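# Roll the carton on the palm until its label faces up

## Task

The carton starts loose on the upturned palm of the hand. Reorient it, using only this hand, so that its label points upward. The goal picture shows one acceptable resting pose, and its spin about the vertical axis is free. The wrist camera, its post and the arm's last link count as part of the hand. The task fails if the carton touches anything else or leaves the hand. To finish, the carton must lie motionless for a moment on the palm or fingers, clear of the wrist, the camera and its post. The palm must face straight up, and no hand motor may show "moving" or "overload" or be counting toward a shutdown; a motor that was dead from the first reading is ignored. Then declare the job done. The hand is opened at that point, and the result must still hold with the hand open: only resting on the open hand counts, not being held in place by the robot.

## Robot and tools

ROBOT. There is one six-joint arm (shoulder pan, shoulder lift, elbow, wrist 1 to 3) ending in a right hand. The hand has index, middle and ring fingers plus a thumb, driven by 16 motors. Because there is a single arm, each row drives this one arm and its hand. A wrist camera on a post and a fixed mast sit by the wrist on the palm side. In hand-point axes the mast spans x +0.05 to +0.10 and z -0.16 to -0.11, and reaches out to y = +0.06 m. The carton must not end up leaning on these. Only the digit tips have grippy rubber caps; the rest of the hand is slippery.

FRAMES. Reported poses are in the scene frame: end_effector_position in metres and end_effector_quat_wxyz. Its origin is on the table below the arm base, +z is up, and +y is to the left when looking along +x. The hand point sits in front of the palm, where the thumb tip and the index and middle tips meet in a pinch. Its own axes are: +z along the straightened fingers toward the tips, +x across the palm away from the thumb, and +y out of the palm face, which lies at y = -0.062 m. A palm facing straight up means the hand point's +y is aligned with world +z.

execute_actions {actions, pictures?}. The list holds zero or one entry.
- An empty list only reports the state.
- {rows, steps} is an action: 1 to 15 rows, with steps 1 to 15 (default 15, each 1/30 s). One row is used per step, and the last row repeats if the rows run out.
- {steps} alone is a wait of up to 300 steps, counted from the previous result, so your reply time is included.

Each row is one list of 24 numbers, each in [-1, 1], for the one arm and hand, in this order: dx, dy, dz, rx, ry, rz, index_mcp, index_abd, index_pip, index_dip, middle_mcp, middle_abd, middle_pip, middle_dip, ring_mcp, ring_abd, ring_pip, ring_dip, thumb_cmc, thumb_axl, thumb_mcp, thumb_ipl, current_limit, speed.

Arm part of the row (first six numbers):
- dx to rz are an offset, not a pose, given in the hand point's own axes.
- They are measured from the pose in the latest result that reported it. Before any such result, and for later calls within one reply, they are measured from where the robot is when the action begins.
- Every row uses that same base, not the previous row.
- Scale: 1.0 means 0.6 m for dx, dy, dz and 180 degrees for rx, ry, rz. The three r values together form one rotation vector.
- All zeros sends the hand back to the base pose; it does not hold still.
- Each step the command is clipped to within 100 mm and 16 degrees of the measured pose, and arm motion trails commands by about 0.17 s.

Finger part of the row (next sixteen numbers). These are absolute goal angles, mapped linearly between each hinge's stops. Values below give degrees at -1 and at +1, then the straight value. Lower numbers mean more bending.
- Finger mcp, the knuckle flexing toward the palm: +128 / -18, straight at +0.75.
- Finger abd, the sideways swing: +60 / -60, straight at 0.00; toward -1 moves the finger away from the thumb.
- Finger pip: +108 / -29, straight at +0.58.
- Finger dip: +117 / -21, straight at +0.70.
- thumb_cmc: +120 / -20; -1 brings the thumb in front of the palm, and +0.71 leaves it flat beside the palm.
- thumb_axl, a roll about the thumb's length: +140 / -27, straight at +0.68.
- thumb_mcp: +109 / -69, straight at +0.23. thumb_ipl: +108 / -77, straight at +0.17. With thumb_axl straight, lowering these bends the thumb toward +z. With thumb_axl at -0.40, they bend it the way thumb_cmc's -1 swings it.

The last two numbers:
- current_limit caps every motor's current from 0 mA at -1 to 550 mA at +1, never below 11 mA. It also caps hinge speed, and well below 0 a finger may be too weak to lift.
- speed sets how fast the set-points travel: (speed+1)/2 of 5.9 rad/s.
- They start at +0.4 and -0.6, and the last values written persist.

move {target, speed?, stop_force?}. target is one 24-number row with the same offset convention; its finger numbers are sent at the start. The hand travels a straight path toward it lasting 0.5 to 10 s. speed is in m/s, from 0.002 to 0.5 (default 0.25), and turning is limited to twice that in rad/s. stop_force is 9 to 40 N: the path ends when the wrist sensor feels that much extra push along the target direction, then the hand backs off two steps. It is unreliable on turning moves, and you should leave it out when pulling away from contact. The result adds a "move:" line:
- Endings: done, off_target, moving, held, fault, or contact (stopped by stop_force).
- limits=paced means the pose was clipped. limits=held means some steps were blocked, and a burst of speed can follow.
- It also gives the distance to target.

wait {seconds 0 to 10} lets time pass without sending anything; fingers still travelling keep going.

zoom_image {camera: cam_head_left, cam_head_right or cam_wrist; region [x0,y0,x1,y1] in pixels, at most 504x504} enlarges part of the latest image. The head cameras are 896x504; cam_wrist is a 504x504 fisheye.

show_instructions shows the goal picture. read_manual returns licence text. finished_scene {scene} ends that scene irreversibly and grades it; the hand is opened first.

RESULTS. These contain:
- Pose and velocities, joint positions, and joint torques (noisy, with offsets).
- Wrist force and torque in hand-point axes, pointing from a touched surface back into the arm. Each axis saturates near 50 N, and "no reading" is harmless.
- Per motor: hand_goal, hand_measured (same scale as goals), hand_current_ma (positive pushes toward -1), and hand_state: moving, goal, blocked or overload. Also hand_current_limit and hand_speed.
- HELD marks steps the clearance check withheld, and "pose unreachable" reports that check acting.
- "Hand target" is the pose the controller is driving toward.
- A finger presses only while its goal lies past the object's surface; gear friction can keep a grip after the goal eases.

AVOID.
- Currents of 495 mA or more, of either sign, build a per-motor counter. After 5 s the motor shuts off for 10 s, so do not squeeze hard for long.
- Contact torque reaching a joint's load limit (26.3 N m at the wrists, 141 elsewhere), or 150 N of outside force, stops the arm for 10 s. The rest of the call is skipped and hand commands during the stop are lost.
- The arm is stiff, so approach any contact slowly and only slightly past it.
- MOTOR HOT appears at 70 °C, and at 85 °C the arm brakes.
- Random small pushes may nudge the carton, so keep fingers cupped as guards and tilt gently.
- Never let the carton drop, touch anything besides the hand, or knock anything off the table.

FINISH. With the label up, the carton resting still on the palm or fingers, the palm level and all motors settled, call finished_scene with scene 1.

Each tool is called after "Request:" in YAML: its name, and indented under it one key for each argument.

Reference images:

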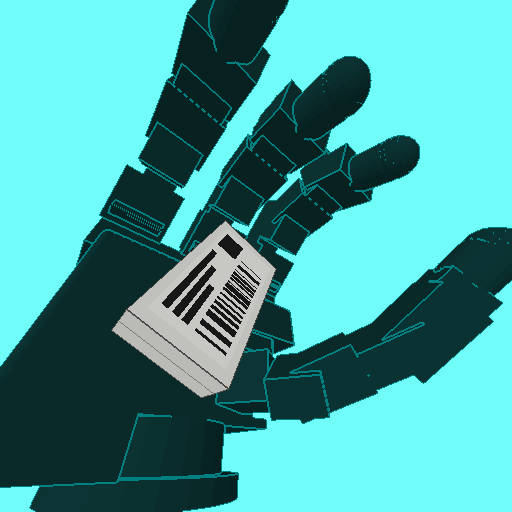

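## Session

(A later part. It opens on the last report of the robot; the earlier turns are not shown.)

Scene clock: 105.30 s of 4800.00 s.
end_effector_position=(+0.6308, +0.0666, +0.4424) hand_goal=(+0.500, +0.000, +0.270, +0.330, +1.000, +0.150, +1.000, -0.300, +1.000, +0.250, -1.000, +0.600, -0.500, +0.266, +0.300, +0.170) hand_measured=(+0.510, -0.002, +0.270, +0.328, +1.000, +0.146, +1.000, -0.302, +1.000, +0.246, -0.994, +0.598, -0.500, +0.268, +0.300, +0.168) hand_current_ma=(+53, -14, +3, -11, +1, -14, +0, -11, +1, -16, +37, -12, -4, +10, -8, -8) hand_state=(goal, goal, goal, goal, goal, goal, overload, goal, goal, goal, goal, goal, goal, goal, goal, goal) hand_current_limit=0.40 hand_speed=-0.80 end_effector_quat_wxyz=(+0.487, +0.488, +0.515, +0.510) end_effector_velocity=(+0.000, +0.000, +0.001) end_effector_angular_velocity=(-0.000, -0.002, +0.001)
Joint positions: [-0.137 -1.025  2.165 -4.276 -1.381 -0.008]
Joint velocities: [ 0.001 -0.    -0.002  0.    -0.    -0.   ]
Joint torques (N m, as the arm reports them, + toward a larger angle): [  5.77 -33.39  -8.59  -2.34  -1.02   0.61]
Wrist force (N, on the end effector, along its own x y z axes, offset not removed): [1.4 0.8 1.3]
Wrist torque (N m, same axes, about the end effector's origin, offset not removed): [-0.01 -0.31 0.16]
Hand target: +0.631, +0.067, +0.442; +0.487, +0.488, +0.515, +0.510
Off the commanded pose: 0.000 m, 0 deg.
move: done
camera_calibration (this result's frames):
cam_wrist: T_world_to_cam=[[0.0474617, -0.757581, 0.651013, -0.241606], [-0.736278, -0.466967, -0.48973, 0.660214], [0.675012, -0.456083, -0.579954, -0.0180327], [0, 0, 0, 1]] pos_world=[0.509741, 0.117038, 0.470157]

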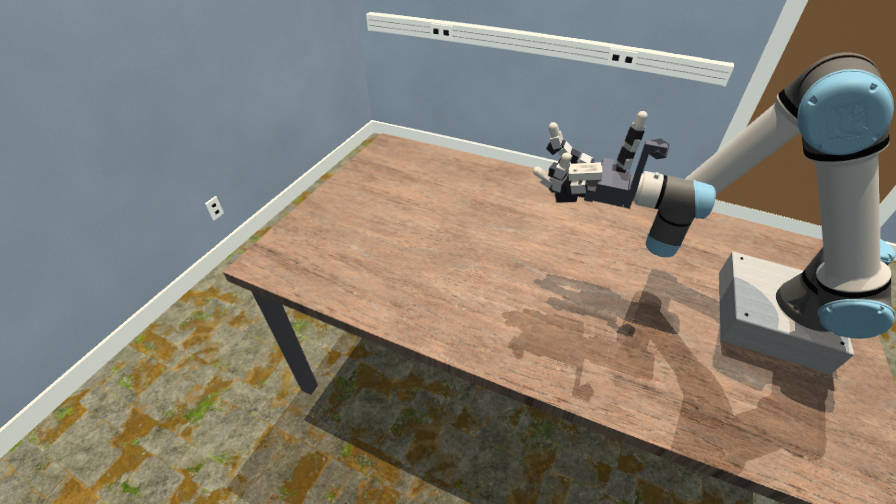

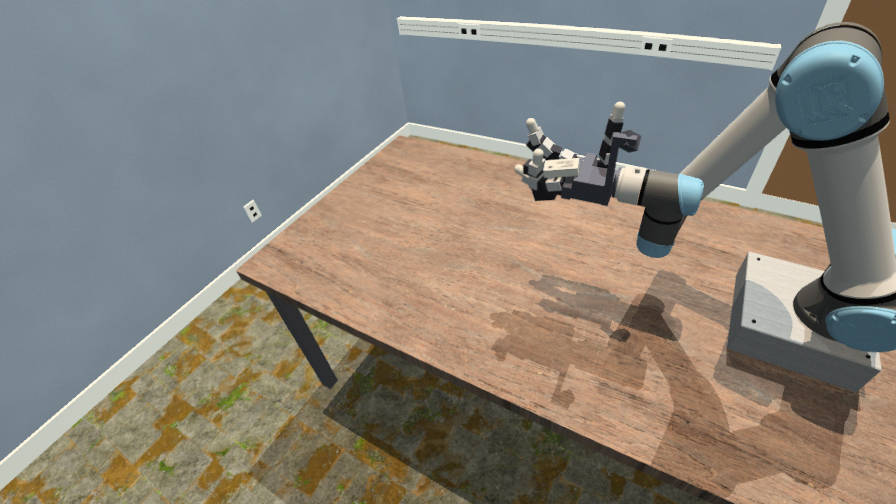

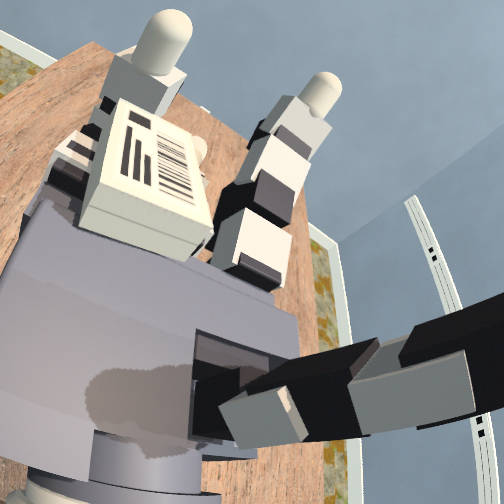

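Over the step. Now raise the knuckles to push it further on.

Request:
move:
  target: [0,0,0,0,0,0, 0.3,0,0.27,0.33, 0.3,0.15,1,-0.3, 0.3,0.25,-0.9,0.7, -0.3,0.266,0.3,0.17, 0.4,-0.8]
  speed: 0.1

Request:
zoom_image:
  camera: "cam_head_left"
  region: [520, 80, 700, 220]

Scene clock: 108.13 s of 4800.00 s.
end_effector_position=(+0.6308, +0.0666, +0.4424) hand_goal=(+0.300, +0.000, +0.270, +0.330, +0.300, +0.150, +1.000, -0.300, +0.300, +0.250, -0.900, +0.700, -0.300, +0.266, +0.300, +0.170) hand_measured=(+0.324, -0.002, +0.270, +0.328, +0.326, +0.148, +1.000, -0.302, +0.314, +0.246, -0.902, +0.698, -0.298, +0.268, +0.300, +0.168) hand_current_ma=(+132, -14, +3, -11, +140, -12, +0, -11, +87, -14, -9, -15, +12, +10, -2, -8) hand_state=(blocked, goal, goal, goal, blocked, goal, overload, goal, goal, goal, goal, goal, goal, goal, goal, goal) hand_current_limit=0.40 hand_speed=-0.80 end_effector_quat_wxyz=(+0.487, +0.488, +0.515, +0.510) end_effector_velocity=(+0.000, +0.000, +0.001) end_effector_angular_velocity=(+0.000, -0.003, +0.001)
Joint positions: [-0.137 -1.025  2.165 -4.276 -1.381 -0.008]
Joint velocities: [ 0.001 -0.    -0.003  0.    -0.     0.001]
Joint torques (N m, as the arm reports them, + toward a larger angle): [  6.26 -32.04  -8.6   -2.42  -1.15   0.69]
Wrist force (N, on the end effector, along its own x y z axes, offset not removed): [4.5 0.9 -1.4]
Wrist torque (N m, same axes, about the end effector's origin, offset not removed): [0.11 -0.68 0.52]
Hand target: +0.631, +0.067, +0.442; +0.487, +0.488, +0.515, +0.510
Off the commanded pose: 0.000 m, 0 deg.
move: done
camera_calibration (this result's frames):
cam_wrist: T_world_to_cam=[[0.047462, -0.757581, 0.651013, -0.241606], [-0.736279, -0.466968, -0.48973, 0.660214], [0.675012, -0.456083, -0.579954, -0.0180325], [0, 0, 0, 1]] pos_world=[0.509741, 0.117038, 0.470157]

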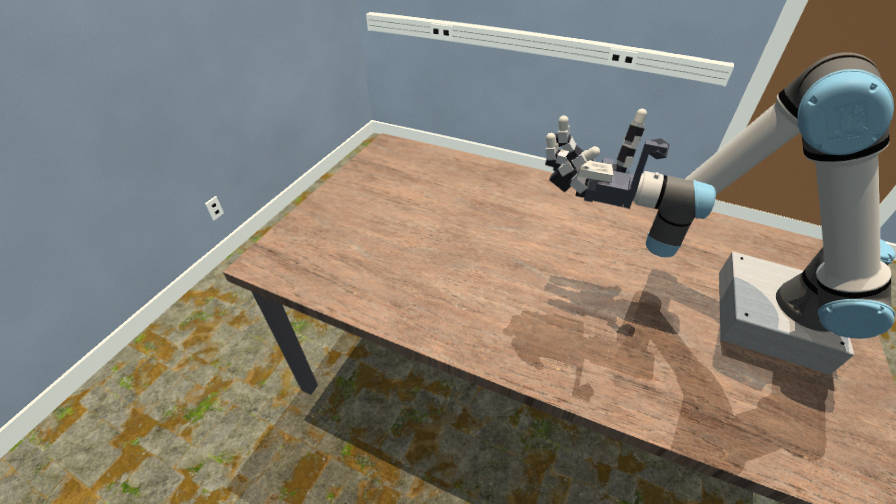

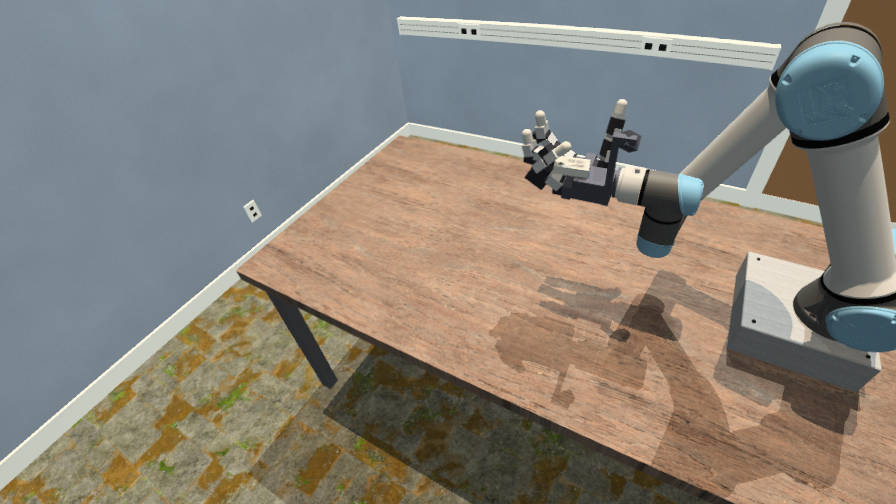

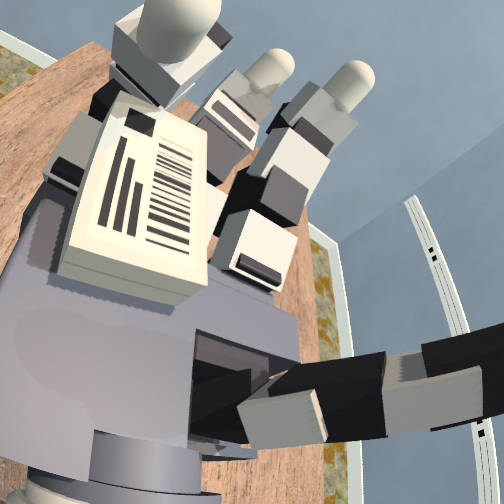

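Region (520, 80, 700, 220) of cam_head_left's 896x504 image, scaled by 2.800, with more detail than that image has.

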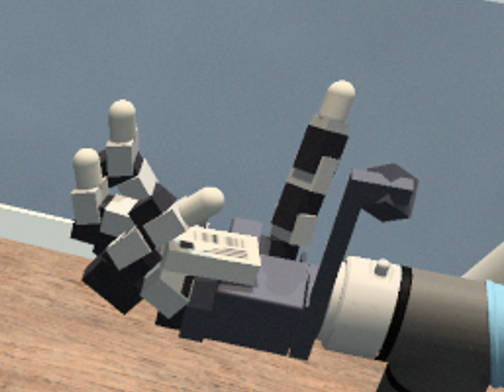

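Request:
move:
  target: [0,0,0,0,0,0, 0.0,0,0.27,0.33, -0.4,0,1,-0.3, -0.4,0,0.1,0.5, -0.3,0.266,0.3,0.17, 0.4,-0.75]
  speed: 0.1

Request:
move:
  target: [0,0,0,0,0,0, 0.0,0,0.27,0.33, 0.0,0,1,0.3, 0.0,0,0.27,0.33, -0.1,0.266,0.3,0.17, 0.4,-0.5]
  speed: 0.1

Request:
zoom_image:
  camera: "cam_head_left"
  region: [520, 80, 700, 220]

Scene clock: 110.90 s of 4800.00 s.
end_effector_position=(+0.6308, +0.0666, +0.4424) hand_goal=(+0.000, +0.000, +0.270, +0.330, -0.400, +0.000, +1.000, -0.300, -0.400, +0.000, +0.100, +0.500, -0.300, +0.266, +0.300, +0.170) hand_measured=(+0.018, -0.002, +0.270, +0.328, -0.390, +0.004, +1.000, -0.302, -0.398, +0.004, +0.094, +0.502, -0.298, +0.268, +0.300, +0.168) hand_current_ma=(+98, -14, +3, -11, +52, +14, +0, -11, +14, +15, -28, +11, +12, +10, -2, -8) hand_state=(goal, goal, goal, goal, goal, goal, overload, goal, goal, goal, goal, goal, goal, goal, goal, goal) hand_current_limit=0.40 hand_speed=-0.75 end_effector_quat_wxyz=(+0.487, +0.488, +0.515, +0.510) end_effector_velocity=(-0.000, +0.000, -0.001) end_effector_angular_velocity=(+0.001, +0.002, +0.001)
Joint positions: [-0.137 -1.025  2.165 -4.276 -1.381 -0.008]
Joint velocities: [0.    0.    0.001 0.    0.    0.001]
Joint torques (N m, as the arm reports them, + toward a larger angle): [  5.14 -33.01  -8.3   -2.28  -1.15   0.53]
Wrist force (N, on the end effector, along its own x y z axes, offset not removed): [2.7 -0.4 1.5]
Wrist torque (N m, same axes, about the end effector's origin, offset not removed): [-0.42 -0.50 0.39]
Hand target: +0.631, +0.067, +0.442; +0.487, +0.488, +0.515, +0.510
Off the commanded pose: 0.000 m, 0 deg.
move: done
camera_calibration (this result's frames):
cam_wrist: T_world_to_cam=[[0.0474619, -0.757581, 0.651013, -0.241606], [-0.736278, -0.466968, -0.48973, 0.660214], [0.675012, -0.456083, -0.579954, -0.0180326], [0, 0, 0, 1]] pos_world=[0.509741, 0.117038, 0.470157]

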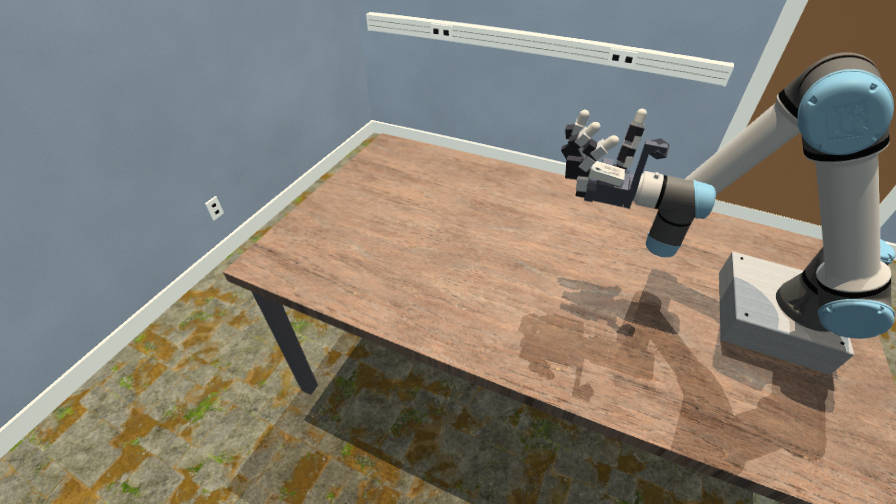

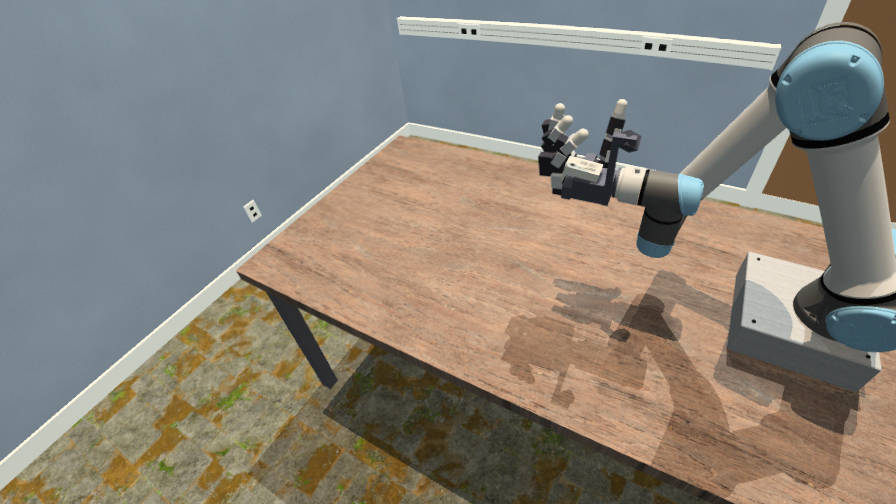

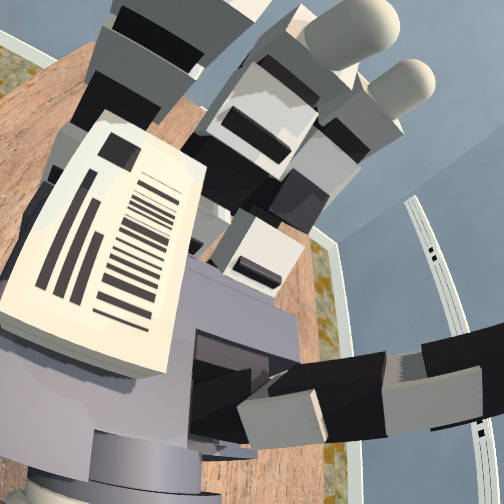

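Scene clock: 111.73 s of 4800.00 s.
end_effector_position=(+0.6308, +0.0666, +0.4424) hand_goal=(+0.000, +0.000, +0.270, +0.330, +0.000, +0.000, +1.000, +0.300, +0.000, +0.000, +0.270, +0.330, -0.100, +0.266, +0.300, +0.170) hand_measured=(+0.018, -0.002, +0.270, +0.328, +0.006, +0.004, +1.000, +0.298, +0.004, +0.004, +0.268, +0.332, -0.094, +0.268, +0.300, +0.168) hand_current_ma=(+95, -14, +3, -11, +34, +14, +0, -12, +24, +15, -8, +13, +26, +10, +3, -8) hand_state=(goal, goal, goal, goal, goal, goal, overload, goal, goal, goal, goal, goal, goal, goal, goal, goal) hand_current_limit=0.40 hand_speed=-0.50 end_effector_quat_wxyz=(+0.487, +0.488, +0.515, +0.510) end_effector_velocity=(-0.000, +0.001, -0.000) end_effector_angular_velocity=(-0.001, +0.001, +0.002)
Joint positions: [-0.137 -1.025  2.165 -4.276 -1.381 -0.008]
Joint velocities: [ 0.002  0.     0.     0.001 -0.    -0.001]
Joint torques (N m, as the arm reports them, + toward a larger angle): [  5.54 -32.78  -8.43  -2.4   -1.04   0.49]
Wrist force (N, on the end effector, along its own x y z axes, offset not removed): [2.1 1.8 0.7]
Wrist torque (N m, same axes, about the end effector's origin, offset not removed): [-0.04 -0.24 0.47]
Hand target: +0.631, +0.067, +0.442; +0.487, +0.488, +0.515, +0.510
Off the commanded pose: 0.000 m, 0 deg.
move: done
camera_calibration (this result's frames):
cam_wrist: T_world_to_cam=[[0.0474619, -0.757581, 0.651013, -0.241606], [-0.736278, -0.466968, -0.48973, 0.660214], [0.675012, -0.456083, -0.579954, -0.0180326], [0, 0, 0, 1]] pos_world=[0.509741, 0.117038, 0.470157]

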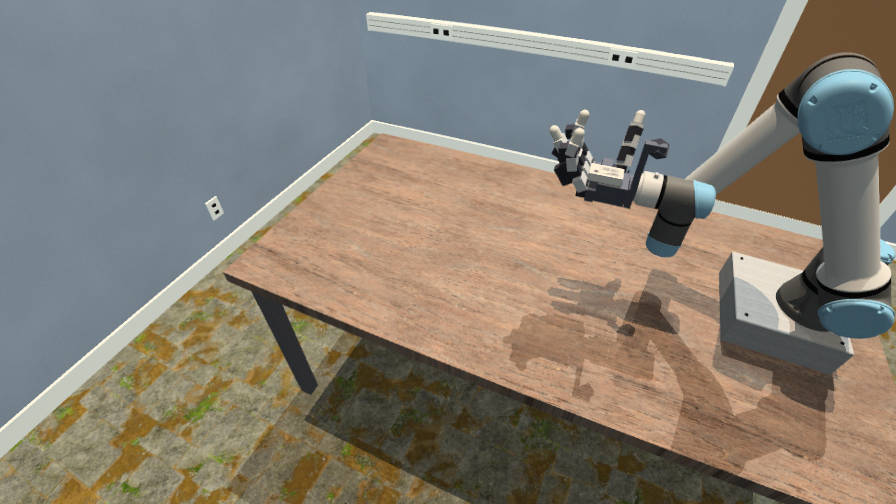

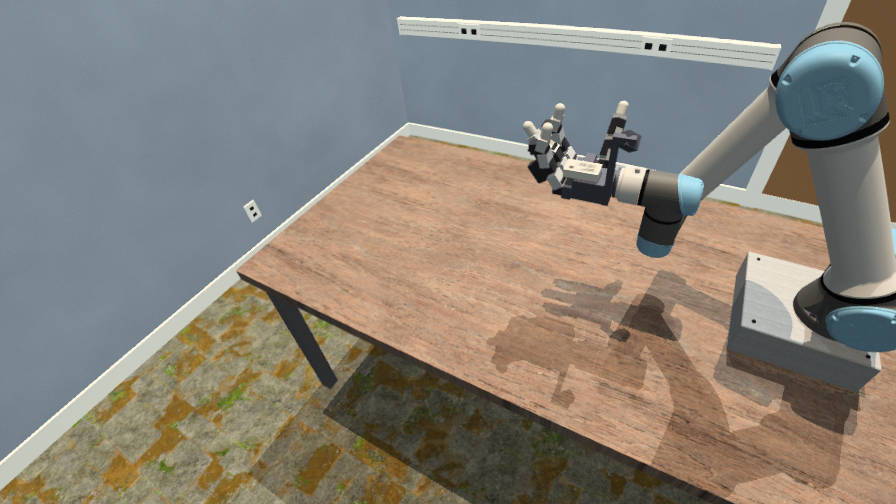

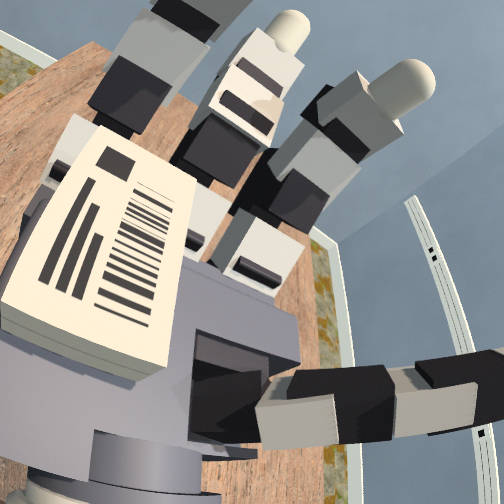

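Region (520, 80, 700, 220) of cam_head_left's 896x504 image, scaled by 2.800, with more detail than that image has.

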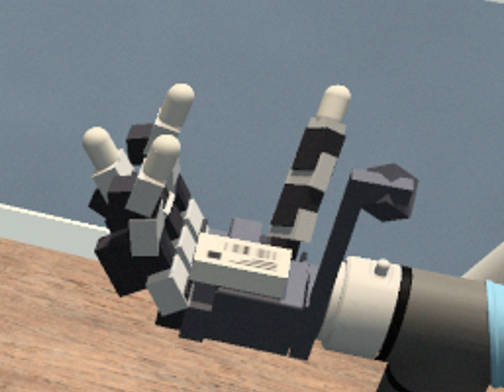

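Request:
execute_actions:
  actions:
    - {"steps": 60}
  pictures: false

Request:
finished_scene:
  scene: 1

Scene clock: 113.73 s of 4800.00 s.
end_effector_position=(+0.6308, +0.0666, +0.4424) hand_goal=(+0.000, +0.000, +0.270, +0.330, +0.000, +0.000, +1.000, +0.300, +0.000, +0.000, +0.270, +0.330, -0.100, +0.266, +0.300, +0.170) hand_measured=(+0.018, -0.002, +0.270, +0.328, +0.006, +0.004, +1.000, +0.298, +0.004, +0.004, +0.268, +0.332, -0.094, +0.268, +0.300, +0.168) hand_current_ma=(+95, -14, +3, -11, +34, +14, +0, -12, +24, +15, -8, +13, +26, +10, +3, -8) hand_state=(goal, goal, goal, goal, goal, goal, overload, goal, goal, goal, goal, goal, goal, goal, goal, goal) hand_current_limit=0.40 hand_speed=-0.50 end_effector_quat_wxyz=(+0.487, +0.488, +0.515, +0.510) end_effector_velocity=(-0.000, +0.001, -0.000) end_effector_angular_velocity=(-0.001, +0.001, +0.001)
Joint positions: [-0.137 -1.025  2.165 -4.276 -1.381 -0.008]
Joint velocities: [ 0.001 -0.     0.001  0.001 -0.    -0.001]
Joint torques (N m, as the arm reports them, + toward a larger angle): [  5.05 -33.02  -8.79  -2.42  -1.15   0.51]
Wrist force (N, on the end effector, along its own x y z axes, offset not removed): [1.2 -0.2 -0.4]
Wrist torque (N m, same axes, about the end effector's origin, offset not removed): [0.07 -0.29 0.20]
Hand target: +0.631, +0.067, +0.442; +0.487, +0.488, +0.515, +0.510
Off the commanded pose: 0.000 m, 0 deg.
Steps of this call (steps 1 to 60: nothing new was sent). Readings (end_effector_position | what the end effector reports):
1: (+0.6308, +0.0666, +0.4424) | hand_goal=(+0.000, +0.000, +0.270, +0.330, +0.000, +0.000, +1.000, +0.300, +0.000, +0.000, +0.270, +0.330, -0.100, +0.266, +0.300, +0.170) hand_measured=(+0.018, -0.002, +0.270, +0.328, +0.006, +0.004, +1.000, +0.298, +0.004, +0.004, +0.268, +0.332, -0.094, +0.268, +0.300, +0.168) hand_current_ma=(+95, -14, +3, -11, +34, +14, +0, -12, +24, +15, -8, +13, +26, +10, +3, -8) hand_state=(goal, goal, goal, goal, goal, goal, overload, goal, goal, goal, goal, goal, goal, goal, goal, goal) hand_current_limit=0.40 hand_speed=-0.50
2: (+0.6308, +0.0666, +0.4424) | hand_goal=(+0.000, +0.000, +0.270, +0.330, +0.000, +0.000, +1.000, +0.300, +0.000, +0.000, +0.270, +0.330, -0.100, +0.266, +0.300, +0.170) hand_measured=(+0.018, -0.002, +0.270, +0.328, +0.006, +0.004, +1.000, +0.298, +0.004, +0.004, +0.268, +0.332, -0.094, +0.268, +0.300, +0.168) hand_current_ma=(+95, -14, +3, -11, +34, +14, +0, -12, +24, +15, -8, +13, +26, +10, +3, -8) hand_state=(goal, goal, goal, goal, goal, goal, overload, goal, goal, goal, goal, goal, goal, goal, goal, goal) hand_current_limit=0.40 hand_speed=-0.50
4: (+0.6308, +0.0666, +0.4424) | hand_goal=(+0.000, +0.000, +0.270, +0.330, +0.000, +0.000, +1.000, +0.300, +0.000, +0.000, +0.270, +0.330, -0.100, +0.266, +0.300, +0.170) hand_measured=(+0.018, -0.002, +0.270, +0.328, +0.006, +0.004, +1.000, +0.298, +0.004, +0.004, +0.268, +0.332, -0.094, +0.268, +0.300, +0.168) hand_current_ma=(+95, -14, +3, -11, +34, +14, +0, -12, +24, +15, -8, +13, +26, +10, +3, -8) hand_state=(goal, goal, goal, goal, goal, goal, overload, goal, goal, goal, goal, goal, goal, goal, goal, goal) hand_current_limit=0.40 hand_speed=-0.50
8: (+0.6308, +0.0666, +0.4424) | hand_goal=(+0.000, +0.000, +0.270, +0.330, +0.000, +0.000, +1.000, +0.300, +0.000, +0.000, +0.270, +0.330, -0.100, +0.266, +0.300, +0.170) hand_measured=(+0.018, -0.002, +0.270, +0.328, +0.006, +0.004, +1.000, +0.298, +0.004, +0.004, +0.268, +0.332, -0.094, +0.268, +0.300, +0.168) hand_current_ma=(+95, -14, +3, -11, +34, +14, +0, -12, +24, +15, -8, +13, +26, +10, +3, -8) hand_state=(goal, goal, goal, goal, goal, goal, overload, goal, goal, goal, goal, goal, goal, goal, goal, goal) hand_current_limit=0.40 hand_speed=-0.50
60: the state above

The scene is finished: the task was done.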